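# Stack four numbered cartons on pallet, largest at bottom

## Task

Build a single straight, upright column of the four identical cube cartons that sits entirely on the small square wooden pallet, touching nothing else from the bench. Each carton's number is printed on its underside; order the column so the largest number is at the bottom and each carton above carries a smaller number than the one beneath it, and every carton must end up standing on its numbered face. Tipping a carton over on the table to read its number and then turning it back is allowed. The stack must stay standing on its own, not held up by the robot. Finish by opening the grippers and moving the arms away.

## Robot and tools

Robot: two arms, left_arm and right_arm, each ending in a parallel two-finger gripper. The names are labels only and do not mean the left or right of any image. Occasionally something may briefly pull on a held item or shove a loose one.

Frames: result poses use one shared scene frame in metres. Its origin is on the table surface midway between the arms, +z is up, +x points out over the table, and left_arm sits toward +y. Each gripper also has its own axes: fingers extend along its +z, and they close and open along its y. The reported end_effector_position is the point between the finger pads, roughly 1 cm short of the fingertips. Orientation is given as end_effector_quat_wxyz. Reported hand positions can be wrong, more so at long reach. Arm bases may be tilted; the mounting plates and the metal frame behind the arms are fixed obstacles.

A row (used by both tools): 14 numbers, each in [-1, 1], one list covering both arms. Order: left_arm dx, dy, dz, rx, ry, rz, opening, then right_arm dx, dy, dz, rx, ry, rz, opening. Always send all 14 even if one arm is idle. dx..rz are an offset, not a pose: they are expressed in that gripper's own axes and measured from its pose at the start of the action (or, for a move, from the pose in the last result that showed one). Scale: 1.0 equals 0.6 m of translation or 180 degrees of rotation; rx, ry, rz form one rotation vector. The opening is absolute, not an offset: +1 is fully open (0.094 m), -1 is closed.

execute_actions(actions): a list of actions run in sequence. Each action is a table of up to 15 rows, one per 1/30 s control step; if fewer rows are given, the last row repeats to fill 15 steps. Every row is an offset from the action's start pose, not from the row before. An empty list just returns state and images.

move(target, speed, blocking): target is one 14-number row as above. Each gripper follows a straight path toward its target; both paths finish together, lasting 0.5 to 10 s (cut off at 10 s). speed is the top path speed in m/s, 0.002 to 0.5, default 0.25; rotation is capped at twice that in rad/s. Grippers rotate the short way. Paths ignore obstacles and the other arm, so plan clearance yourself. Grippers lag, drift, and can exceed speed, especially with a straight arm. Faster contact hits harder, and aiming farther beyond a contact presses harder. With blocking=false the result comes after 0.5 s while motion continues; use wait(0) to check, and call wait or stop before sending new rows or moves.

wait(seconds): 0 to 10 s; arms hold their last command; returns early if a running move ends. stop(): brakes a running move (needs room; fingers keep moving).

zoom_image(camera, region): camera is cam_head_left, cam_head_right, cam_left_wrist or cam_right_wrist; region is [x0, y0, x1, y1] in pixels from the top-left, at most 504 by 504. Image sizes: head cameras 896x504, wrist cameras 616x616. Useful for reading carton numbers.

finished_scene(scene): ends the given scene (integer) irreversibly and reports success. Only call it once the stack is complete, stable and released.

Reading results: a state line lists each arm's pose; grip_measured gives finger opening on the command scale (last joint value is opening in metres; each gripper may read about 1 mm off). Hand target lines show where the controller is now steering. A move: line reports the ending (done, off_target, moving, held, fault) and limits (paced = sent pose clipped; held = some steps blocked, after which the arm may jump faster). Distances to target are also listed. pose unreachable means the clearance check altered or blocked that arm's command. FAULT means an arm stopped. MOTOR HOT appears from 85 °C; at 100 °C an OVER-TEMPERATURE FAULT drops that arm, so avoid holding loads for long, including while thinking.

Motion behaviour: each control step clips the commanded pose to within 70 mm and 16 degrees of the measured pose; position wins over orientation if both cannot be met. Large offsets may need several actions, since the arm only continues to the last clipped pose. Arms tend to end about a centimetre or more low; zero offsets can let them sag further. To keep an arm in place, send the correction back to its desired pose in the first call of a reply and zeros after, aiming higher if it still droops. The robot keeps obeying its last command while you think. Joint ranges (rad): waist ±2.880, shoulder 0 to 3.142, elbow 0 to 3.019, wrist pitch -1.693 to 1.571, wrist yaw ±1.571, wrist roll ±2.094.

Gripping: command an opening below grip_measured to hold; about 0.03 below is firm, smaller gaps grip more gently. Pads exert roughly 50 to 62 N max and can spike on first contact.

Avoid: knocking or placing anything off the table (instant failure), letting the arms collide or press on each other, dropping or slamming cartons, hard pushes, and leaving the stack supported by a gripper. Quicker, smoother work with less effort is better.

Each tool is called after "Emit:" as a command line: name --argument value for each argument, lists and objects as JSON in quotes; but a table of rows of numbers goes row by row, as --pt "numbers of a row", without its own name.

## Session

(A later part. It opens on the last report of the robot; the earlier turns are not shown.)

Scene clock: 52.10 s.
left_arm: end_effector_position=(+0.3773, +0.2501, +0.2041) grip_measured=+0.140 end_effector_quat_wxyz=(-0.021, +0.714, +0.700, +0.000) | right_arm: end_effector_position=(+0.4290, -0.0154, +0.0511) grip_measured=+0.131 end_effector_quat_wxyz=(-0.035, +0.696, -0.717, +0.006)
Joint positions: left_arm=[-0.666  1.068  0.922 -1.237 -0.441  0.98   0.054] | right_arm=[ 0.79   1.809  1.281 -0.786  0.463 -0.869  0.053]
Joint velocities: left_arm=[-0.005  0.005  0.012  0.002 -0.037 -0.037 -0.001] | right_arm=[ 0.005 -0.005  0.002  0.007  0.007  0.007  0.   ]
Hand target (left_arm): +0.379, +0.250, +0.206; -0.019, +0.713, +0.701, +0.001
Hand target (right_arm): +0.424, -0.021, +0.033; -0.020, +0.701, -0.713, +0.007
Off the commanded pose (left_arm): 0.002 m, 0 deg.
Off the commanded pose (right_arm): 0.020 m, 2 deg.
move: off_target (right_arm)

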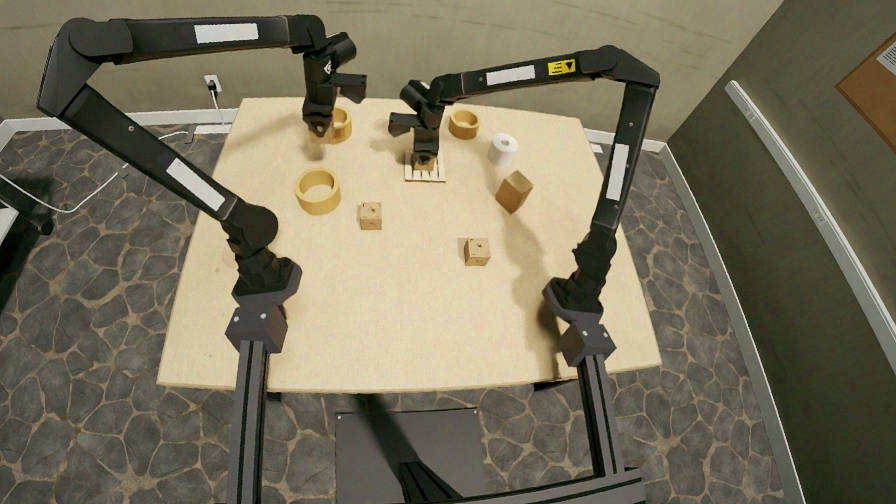

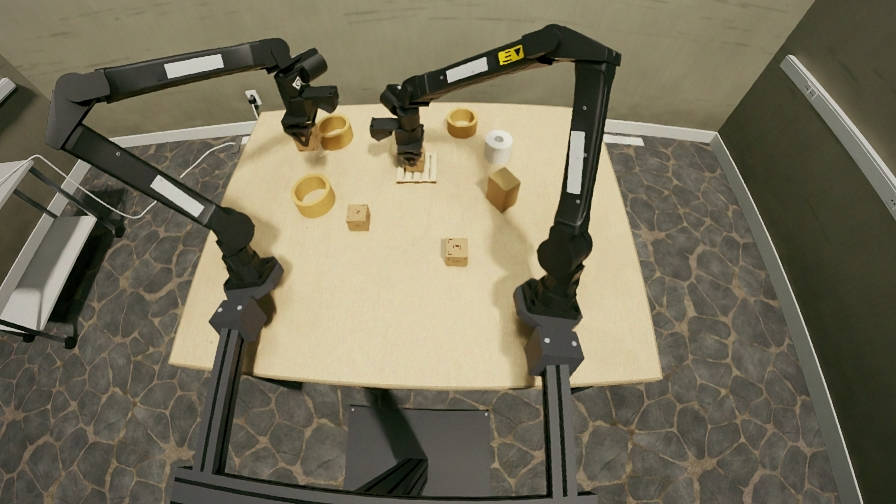

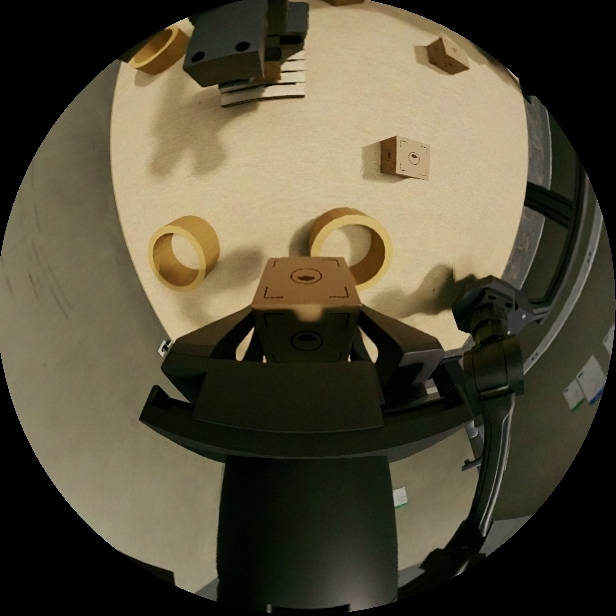

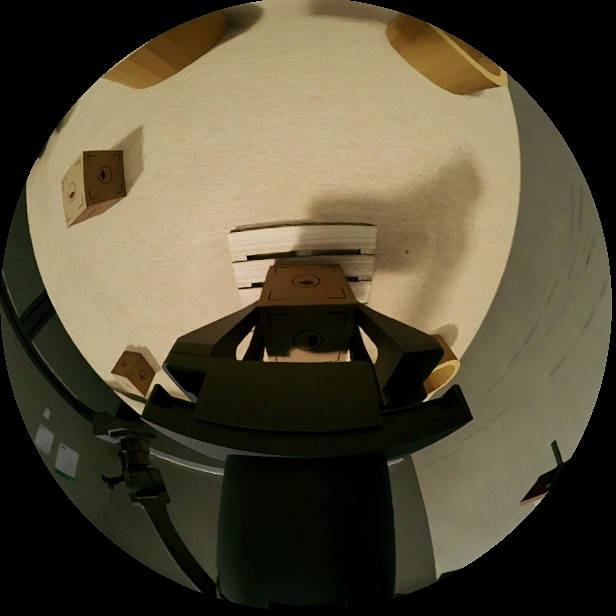

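Emit:
move --target '[0,0,0,0,0,0,0.09,0,0,0,0,0,0,0.8]'

Emit:
move --target '[0,0,0,0,0,0,0.09,0,0,-0.1,0,0,0,0.8]'

Emit:
move --target '[0,0.05,0,0,0,0,0.09,0.27,0.48,0,-0.01,0,0,0.8]' --speed 0.35

Emit:
move --target '[-0.44,0.07,0.06,-0.012,-0.01,0,0.09,0,0,0,0,0,0,0.8]' --speed 0.3

Scene clock: 53.07 s.
left_arm: end_effector_position=(+0.3755, +0.2505, +0.2027) grip_measured=+0.140 end_effector_quat_wxyz=(-0.023, +0.714, +0.699, -0.000) | right_arm: end_effector_position=(+0.4291, -0.0154, +0.0512) grip_measured=+0.798 end_effector_quat_wxyz=(-0.036, +0.696, -0.717, +0.006)
Joint positions: left_arm=[-0.666  1.068  0.917 -1.237 -0.441  0.98   0.054] | right_arm=[ 0.79   1.809  1.281 -0.786  0.463 -0.869  0.084]
Joint velocities: left_arm=[ 0.005  0.005 -0.012 -0.007  0.037  0.022 -0.   ] | right_arm=[-0.024  0.005  0.007  0.022 -0.037  0.007  0.   ]
Hand target (left_arm): +0.377, +0.250, +0.204; -0.021, +0.714, +0.700, +0.000
Hand target (right_arm): +0.429, -0.015, +0.051; -0.035, +0.696, -0.717, +0.006
Off the commanded pose (left_arm): 0.002 m, 0 deg.
Off the commanded pose (right_arm): 0.000 m, 0 deg.
move: done

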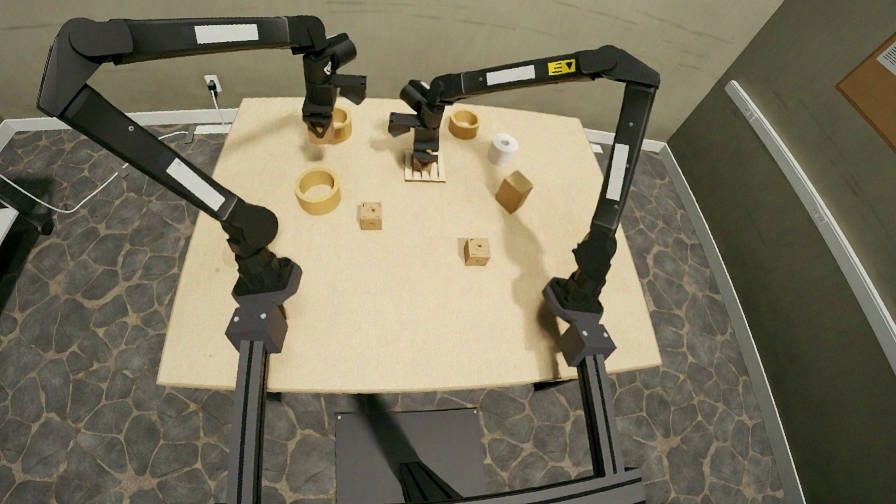

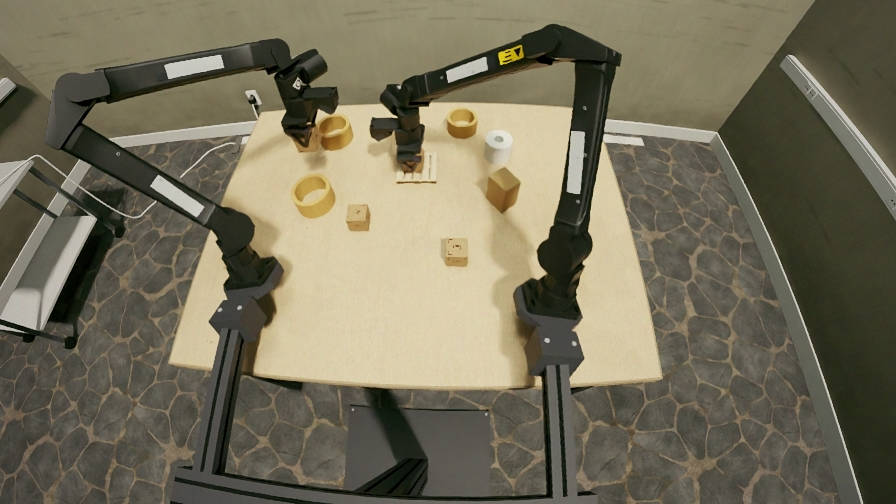

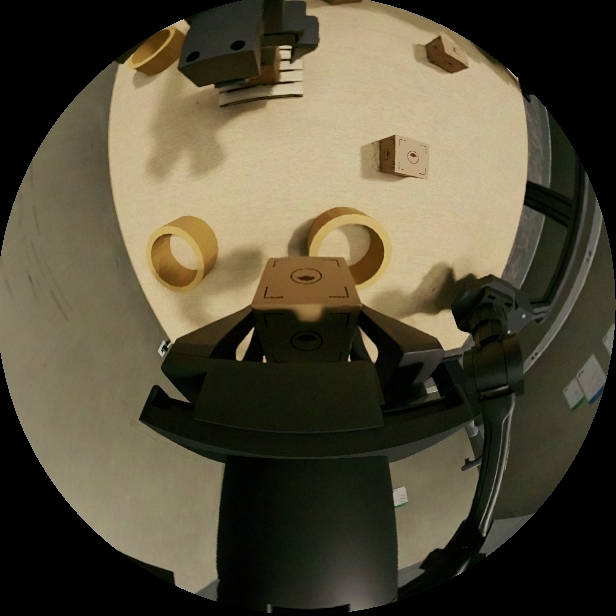

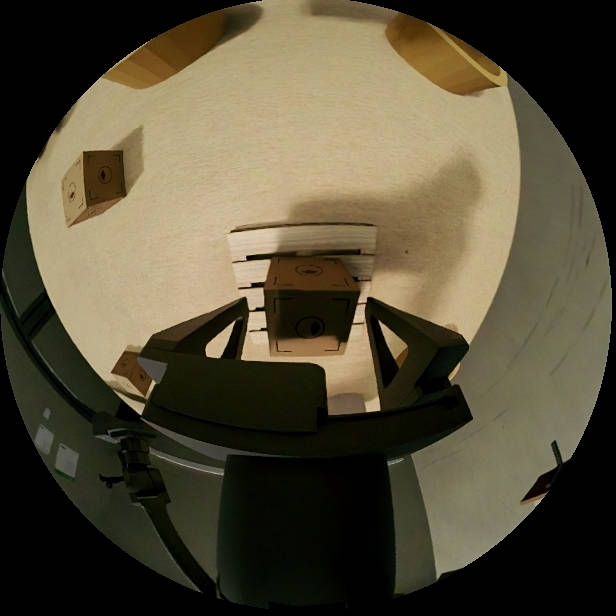

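Scene clock: 53.90 s.
left_arm: end_effector_position=(+0.3739, +0.2509, +0.2014) grip_measured=+0.140 end_effector_quat_wxyz=(-0.025, +0.715, +0.699, -0.000) | right_arm: end_effector_position=(+0.4142, -0.0238, +0.0983) grip_measured=+0.798 end_effector_quat_wxyz=(-0.022, +0.704, -0.709, +0.006)
Joint positions: left_arm=[-0.666  1.068  0.913 -1.237 -0.441  0.98   0.054] | right_arm=[ 0.837  1.727  1.281 -0.922  0.474 -0.826  0.084]
Joint velocities: left_arm=[-0.005 -0.015  0.017 -0.002 -0.095 -0.051  0.   ] | right_arm=[ 0.005  0.005 -0.002  0.002  0.007  0.066 -0.001]
Hand target (left_arm): +0.376, +0.251, +0.203; -0.023, +0.714, +0.699, -0.000
Hand target (right_arm): +0.424, -0.018, +0.111; -0.035, +0.696, -0.717, +0.006
Off the commanded pose (left_arm): 0.002 m, 0 deg.
Off the commanded pose (right_arm): 0.018 m, 2 deg.
move: off_target (right_arm)

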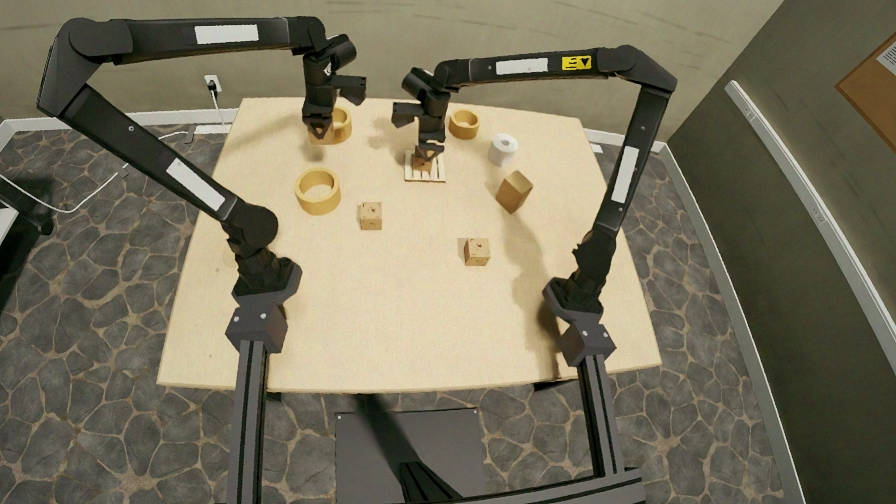

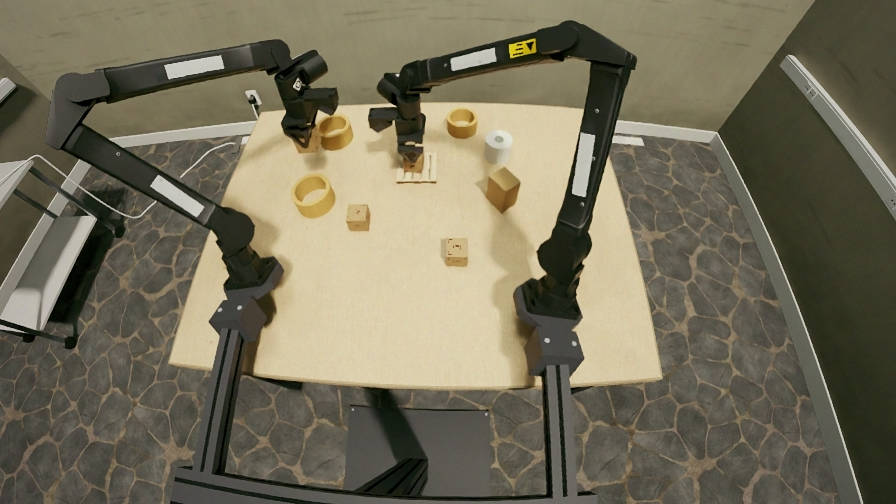

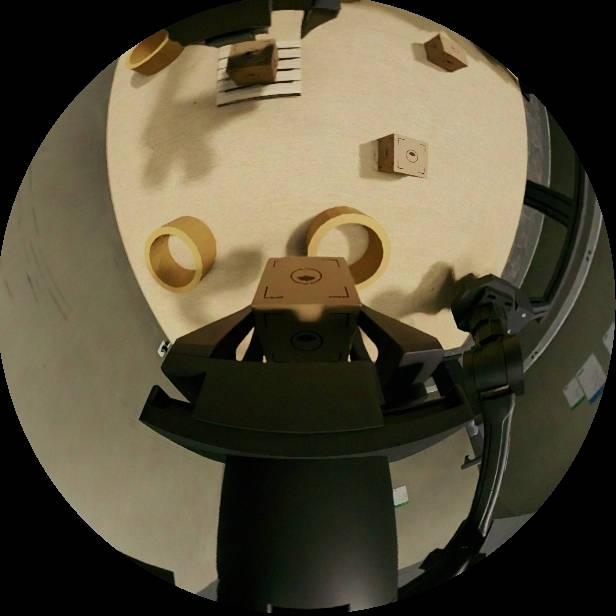

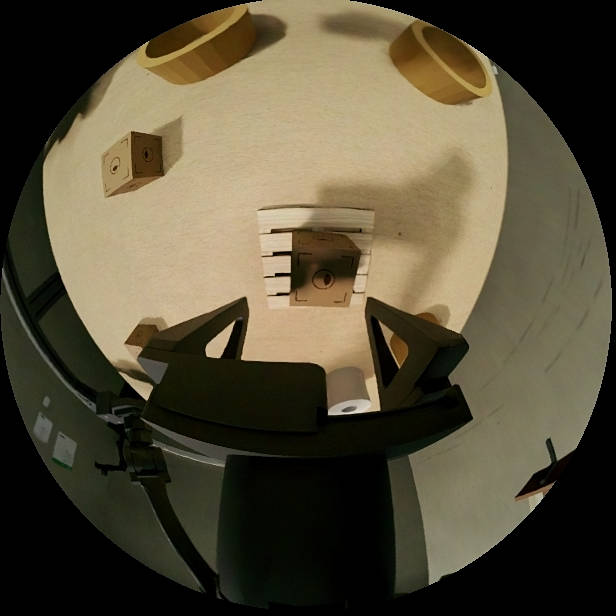

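Scene clock: 55.50 s.
left_arm: end_effector_position=(+0.3861, +0.2548, +0.1937) grip_measured=+0.140 end_effector_quat_wxyz=(-0.039, +0.718, +0.695, -0.003) | right_arm: end_effector_position=(+0.1230, -0.1862, +0.0744) grip_measured=+0.798 end_effector_quat_wxyz=(-0.002, +0.709, -0.705, -0.002)
Joint positions: left_arm=[-0.626  1.109  0.942 -1.237 -0.435  1.02   0.054] | right_arm=[ 1.129  1.224  0.385 -0.726  0.485 -0.492  0.084]
Joint velocities: left_arm=[ 0.005 -0.005 -0.007 -0.002  0.066 -0.022 -0.001] | right_arm=[-0.005 -0.005 -0.007 -0.007  0.007 -0.022 -0.   ]
Hand target (left_arm): +0.403, +0.251, +0.201; -0.025, +0.715, +0.699, -0.000
Hand target (right_arm): +0.124, -0.184, +0.078; -0.008, +0.705, -0.710, -0.003
Off the commanded pose (left_arm): 0.019 m, 2 deg.
Off the commanded pose (right_arm): 0.010 m, 1 deg.
move: off_target (left_arm)

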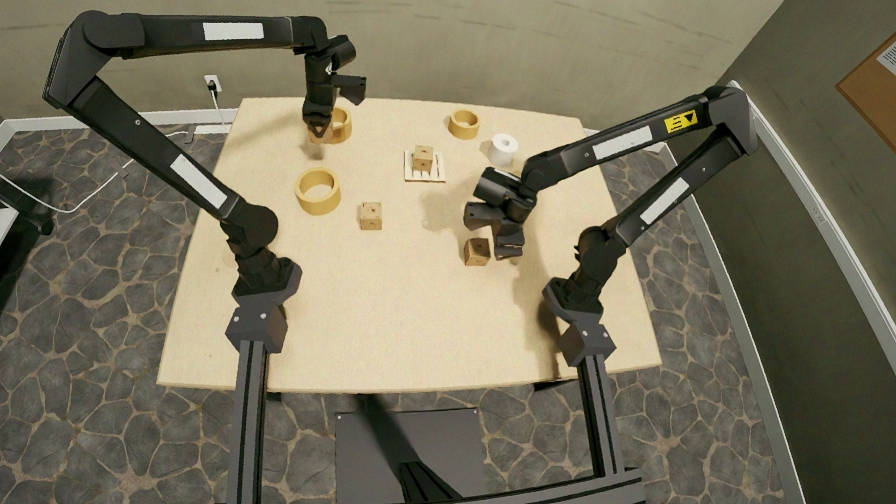

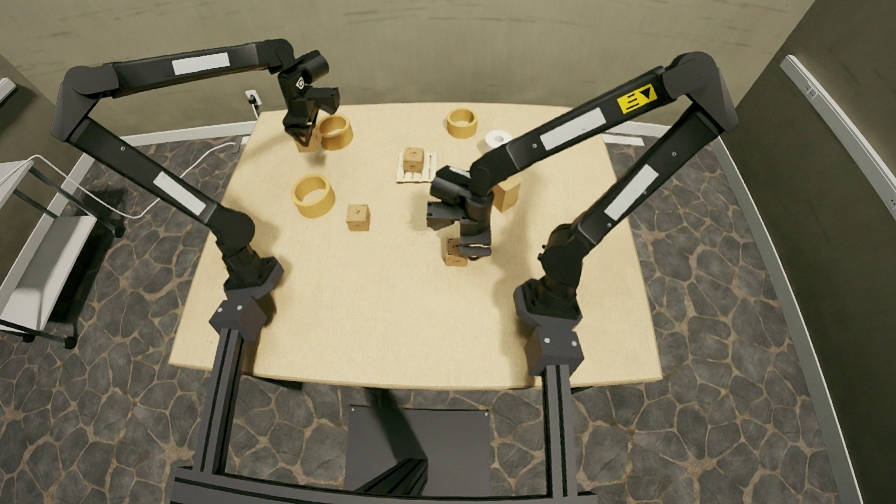

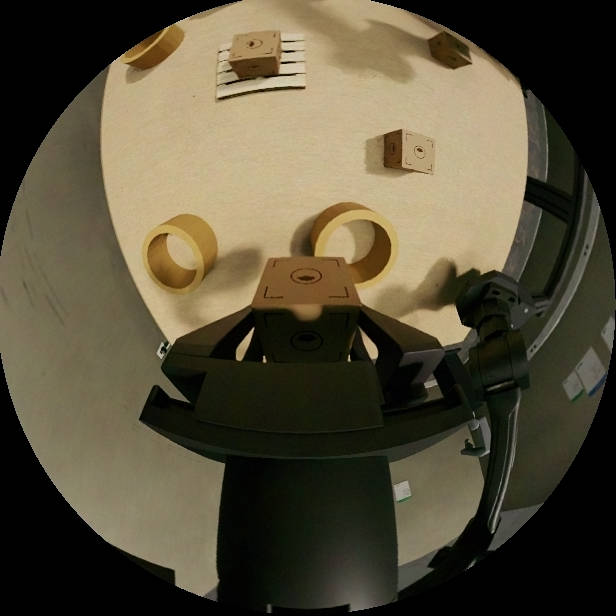

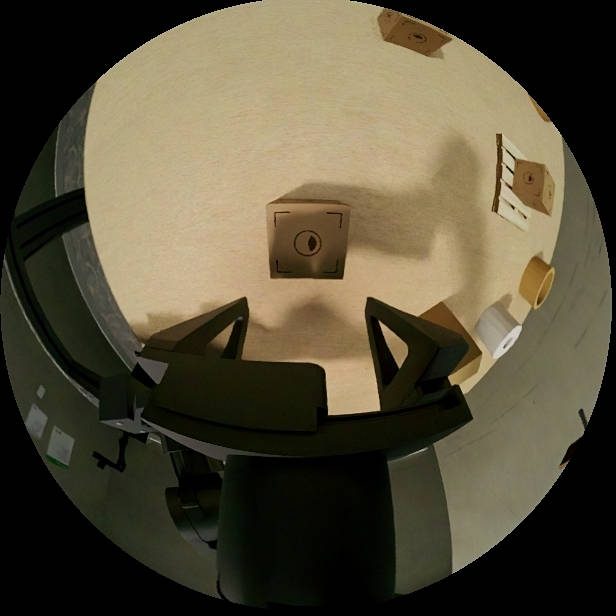

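Scene clock: 56.87 s.
left_arm: end_effector_position=(+0.4045, +0.0019, +0.1305) grip_measured=+0.140 end_effector_quat_wxyz=(-0.033, +0.728, +0.685, +0.001) | right_arm: end_effector_position=(+0.1230, -0.1862, +0.0744) grip_measured=+0.798 end_effector_quat_wxyz=(-0.002, +0.709, -0.705, -0.002)
Joint positions: left_arm=[-0.955  1.749  1.329 -1.131 -0.475  0.69   0.054] | right_arm=[ 1.129  1.224  0.385 -0.726  0.485 -0.492  0.084]
Joint velocities: left_arm=[-0.005 -0.005  0.002  0.002  0.022  0.051  0.001] | right_arm=[-0.015 -0.005  0.002 -0.007 -0.022 -0.037 -0.   ]
Hand target (left_arm): +0.417, -0.008, +0.143; -0.015, +0.718, +0.695, +0.001
Hand target (right_arm): +0.123, -0.186, +0.074; -0.002, +0.709, -0.705, -0.002
Off the commanded pose (left_arm): 0.020 m, 3 deg.
Off the commanded pose (right_arm): 0.000 m, 0 deg.
move: off_target (left_arm)

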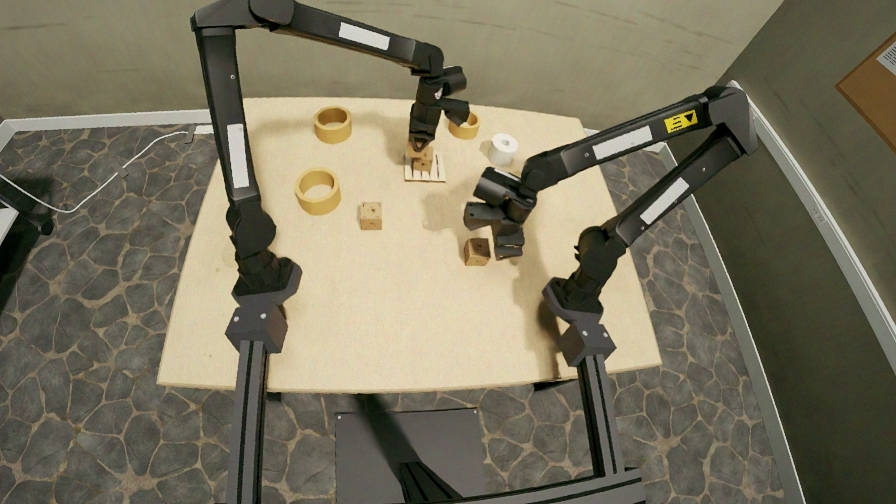

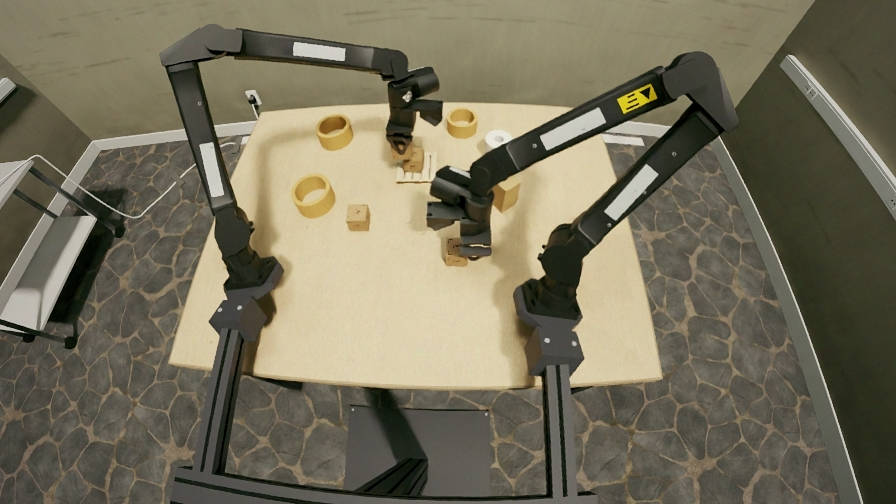

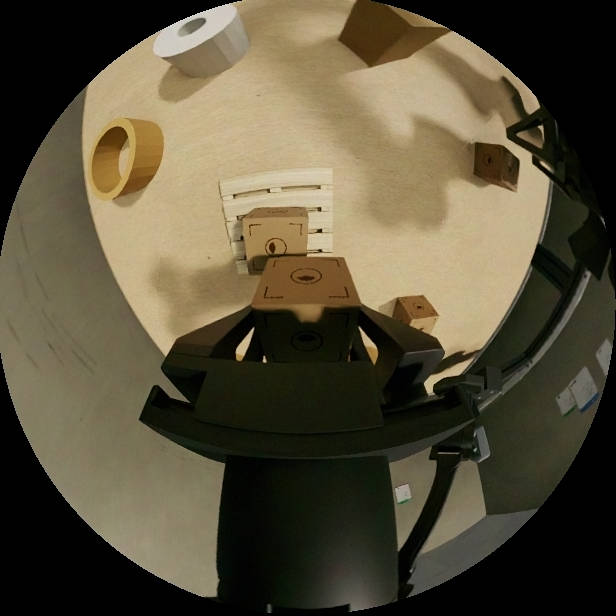

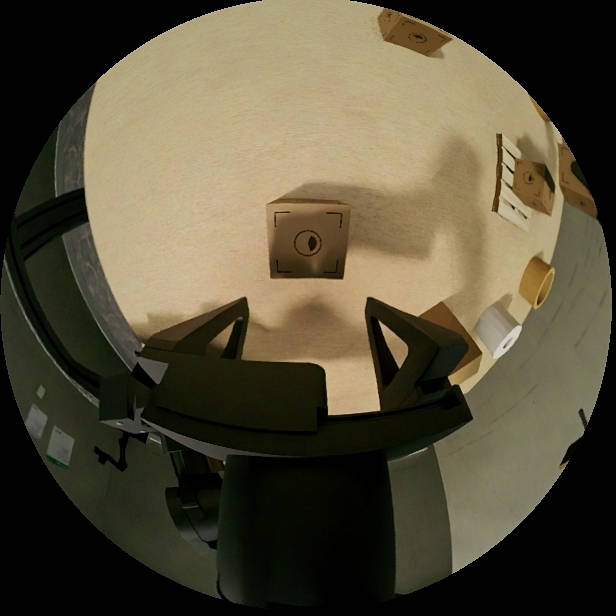

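Emit:
move --target '[-0.06,0.06,-0.01,-0.022,0,-0.018,0.09,-0.07,0,-0.01,0,0,0,0.8]' --speed 0.08

Emit:
zoom_image --camera "cam_head_left" --region '[370,100,490,200]'

Scene clock: 58.03 s.
left_arm: end_effector_position=(+0.4328, -0.0232, +0.1270) grip_measured=+0.140 end_effector_quat_wxyz=(-0.017, +0.712, +0.701, +0.025) | right_arm: end_effector_position=(+0.1185, -0.1576, +0.0756) grip_measured=+0.798 end_effector_quat_wxyz=(+0.005, +0.713, -0.701, +0.001)
Joint positions: left_arm=[-0.955  1.823  1.432 -1.131 -0.525  0.657  0.054] | right_arm=[ 1.196  1.339  0.452 -0.728  0.485 -0.418  0.084]
Joint velocities: left_arm=[-0.005  0.005  0.017 -0.012 -0.007 -0.007  0.   ] | right_arm=[ 0.005 -0.005 -0.007 -0.017 -0.066  0.081  0.   ]
Hand target (left_arm): +0.438, -0.036, +0.133; -0.007, +0.709, +0.705, +0.026
Hand target (right_arm): +0.124, -0.145, +0.081; -0.001, +0.709, -0.705, -0.001
Off the commanded pose (left_arm): 0.016 m, 1 deg.
Off the commanded pose (right_arm): 0.015 m, 1 deg.
move: off_target (left_arm, right_arm)

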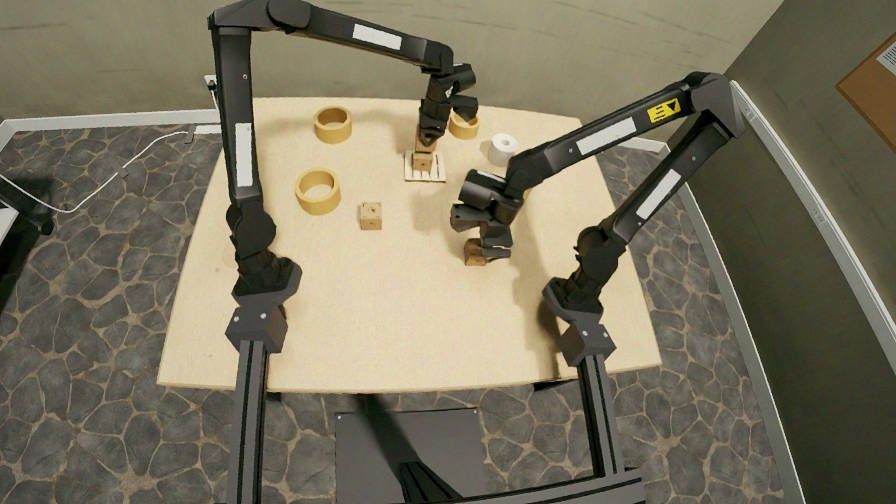

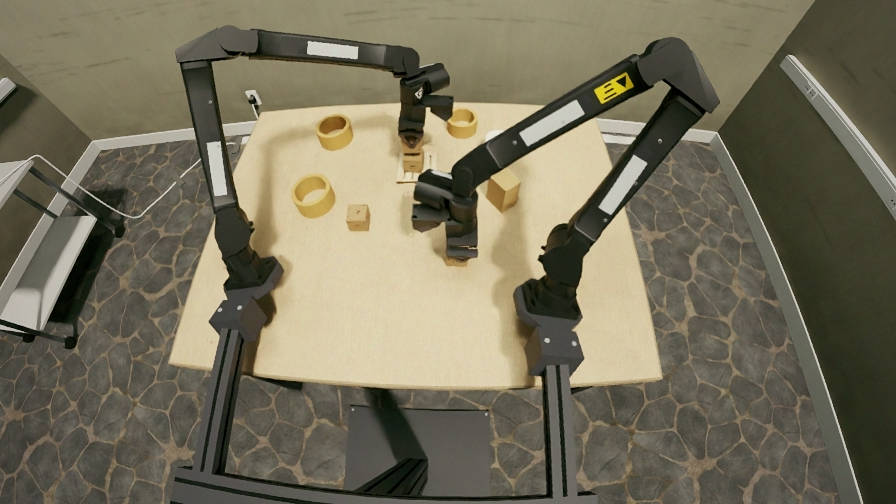

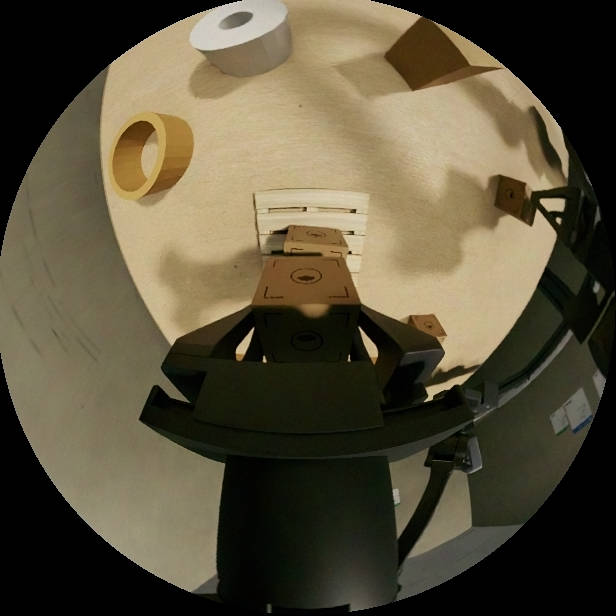

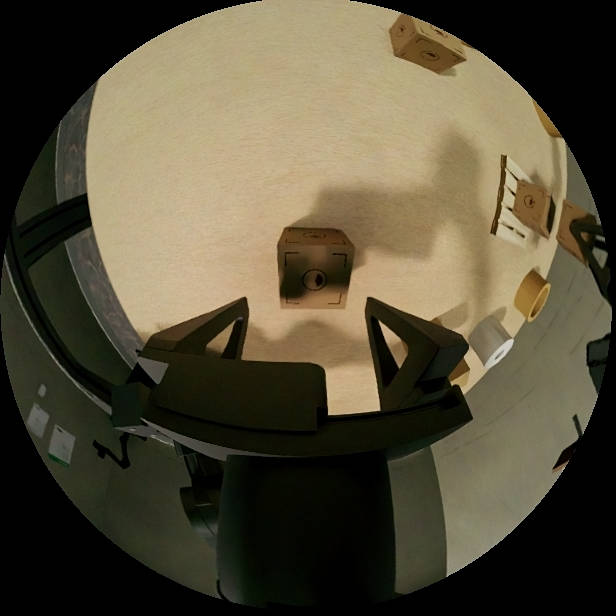

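Region (370, 100, 490, 200) of cam_head_left's 896x504 image, scaled by 4.200, with more detail than that image has.

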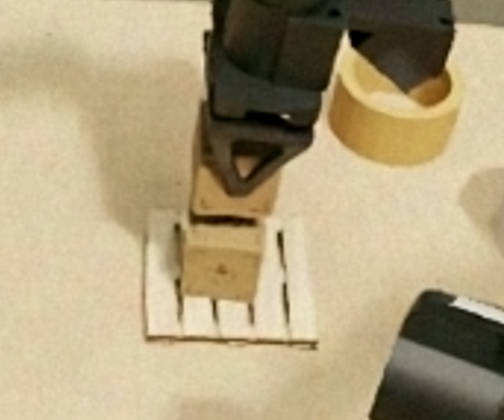

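Emit:
move --target '[0,-0.015,0.035,0,-0.006,0,0.09,-0.045,-0.02,0.02,0,0,0,0.8]' --speed 0.04

Emit:
zoom_image --camera "cam_head_left" --region '[370,100,490,200]'

Emit:
zoom_image --camera "cam_right_wrist" --region '[476,140,616,300]'

Scene clock: 59.57 s.
left_arm: end_effector_position=(+0.4195, -0.0217, +0.1079) grip_measured=+0.140 end_effector_quat_wxyz=(-0.013, +0.713, +0.701, +0.021) | right_arm: end_effector_position=(+0.1198, -0.1426, +0.0635) grip_measured=+0.798 end_effector_quat_wxyz=(+0.010, +0.716, -0.698, +0.003)
Joint positions: left_arm=[-0.952  1.823  1.37  -1.058 -0.517  0.666  0.054] | right_arm=[ 1.19   1.429  0.482 -0.679  0.485 -0.428  0.084]
Joint velocities: left_arm=[-0.015  0.005  0.012 -0.012  0.037  0.022 -0.   ] | right_arm=[-0.015  0.005 -0.002  0.012 -0.066  0.007  0.   ]
Hand target (left_arm): +0.424, -0.022, +0.106; -0.010, +0.712, +0.701, +0.019
Hand target (right_arm): +0.130, -0.131, +0.064; +0.004, +0.713, -0.701, +0.001
Off the commanded pose (left_arm): 0.005 m, 0 deg.
Off the commanded pose (right_arm): 0.016 m, 1 deg.
move: off_target (right_arm)

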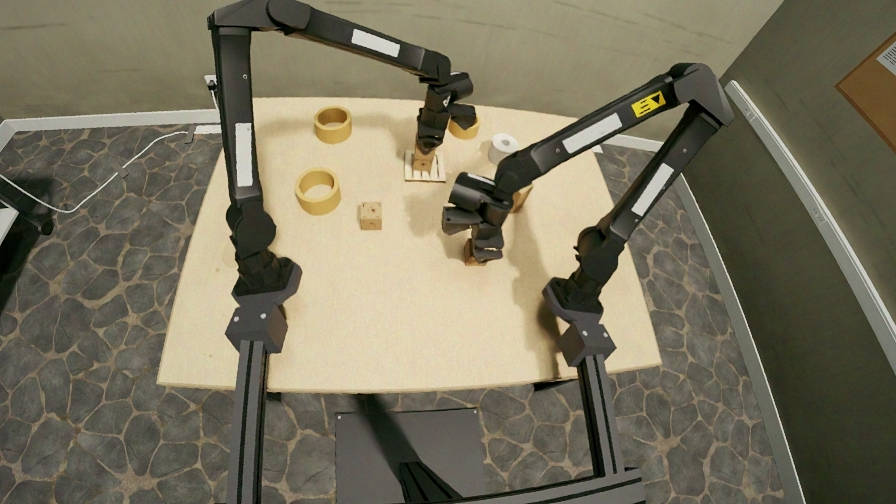

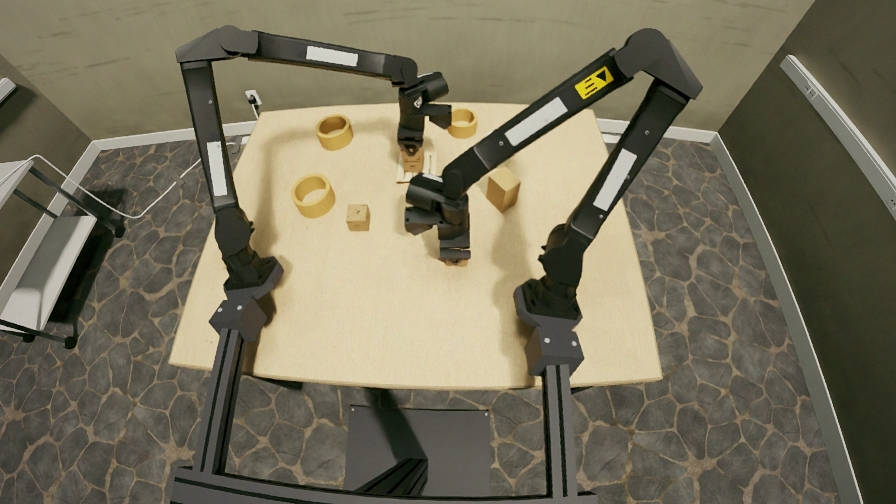

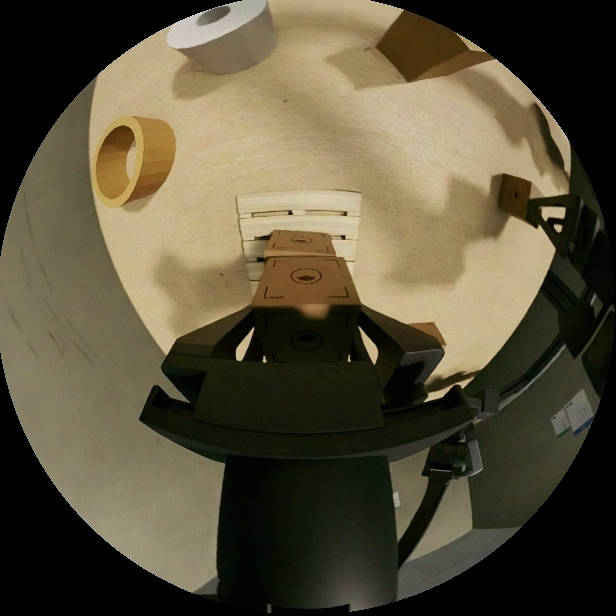

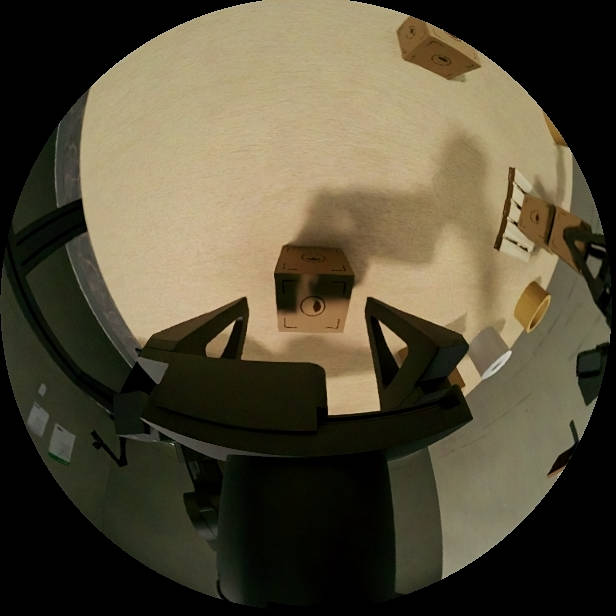

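Region (370, 100, 490, 200) of cam_head_left's 896x504 image, scaled by 4.200, with more detail than that image has.

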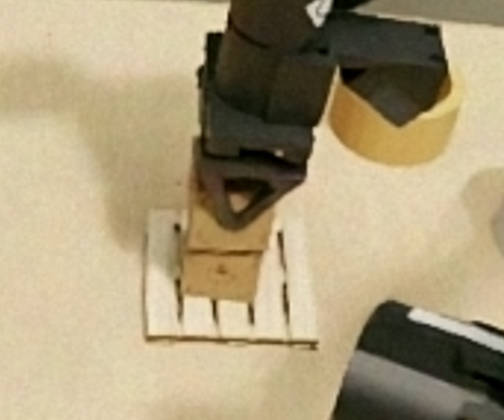

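Region (476, 140, 616, 300) of cam_right_wrist's 616x616 image, scaled by 3.150, with more detail than that image has; it fills the left 441 columns of this view, and the rest is white.

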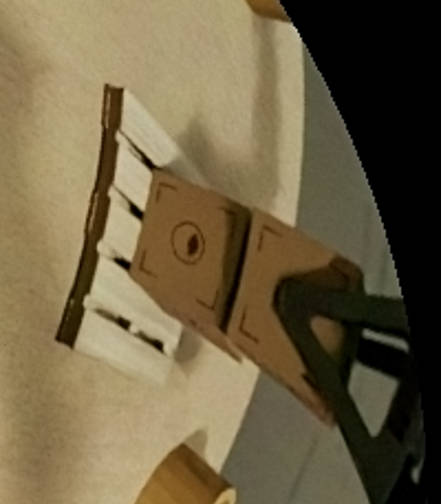

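Emit:
move --target '[0,0.026,0.016,0,0,0,0.09,0,-0.015,0.06,0.008,0,-0.006,0.8]' --speed 0.04

Scene clock: 60.97 s.
left_arm: end_effector_position=(+0.4256, -0.0145, +0.1022) grip_measured=+0.140 end_effector_quat_wxyz=(-0.019, +0.713, +0.700, +0.022) | right_arm: end_effector_position=(+0.1312, -0.1364, +0.0352) grip_measured=+0.798 end_effector_quat_wxyz=(-0.009, +0.718, -0.696, +0.007)
Joint positions: left_arm=[-0.932  1.825  1.37  -1.057 -0.517  0.685  0.054] | right_arm=[ 1.124  1.509  0.463 -0.504  0.505 -0.528  0.084]
Joint velocities: left_arm=[-0.005 -0.015  0.012 -0.007 -0.037  0.037  0.001] | right_arm=[ 0.005 -0.015  0.007  0.012 -0.007  0.007  0.001]
Hand target (left_arm): +0.435, -0.021, +0.099; -0.013, +0.712, +0.701, +0.021
Hand target (right_arm): +0.129, -0.143, +0.029; +0.001, +0.722, -0.691, +0.011
Off the commanded pose (left_arm): 0.012 m, 1 deg.
Off the commanded pose (right_arm): 0.011 m, 2 deg.
move: off_target (left_arm, right_arm)

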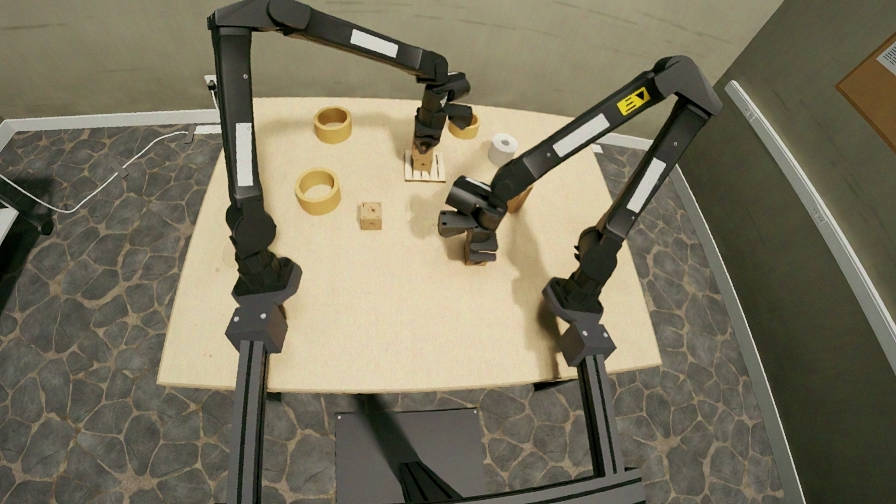

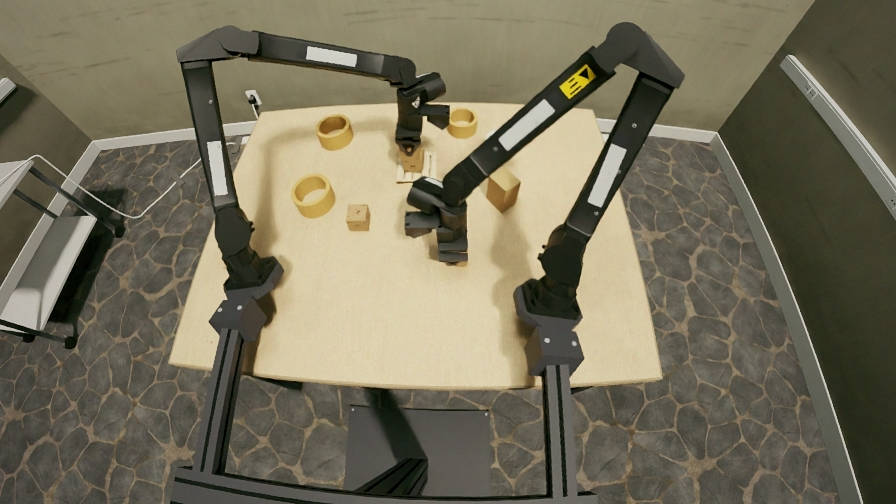

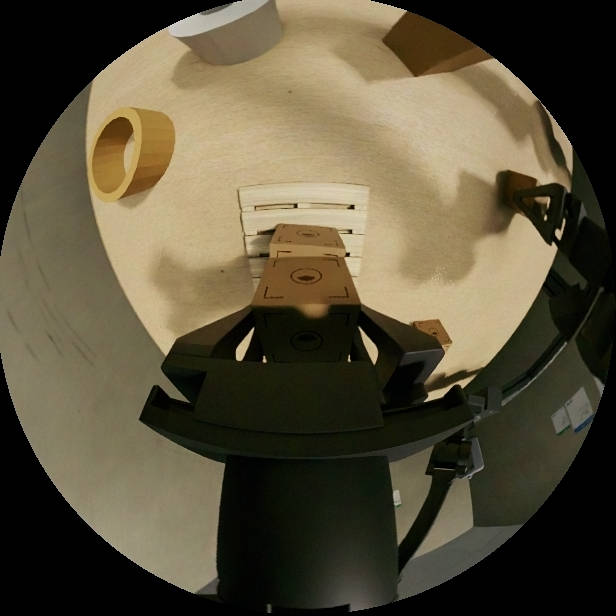

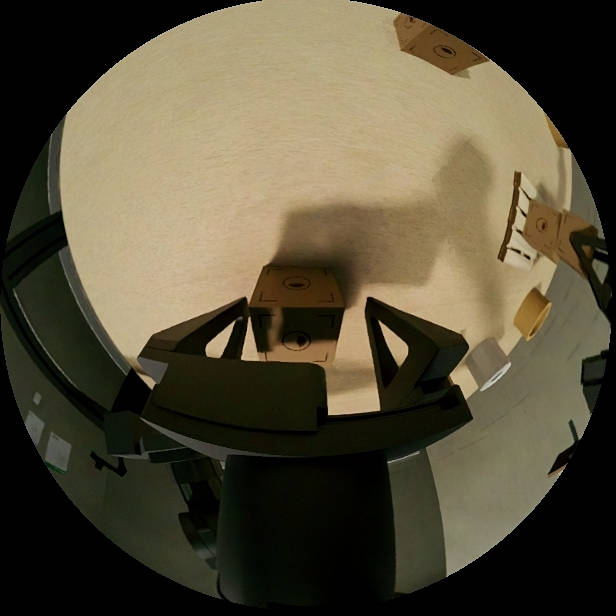

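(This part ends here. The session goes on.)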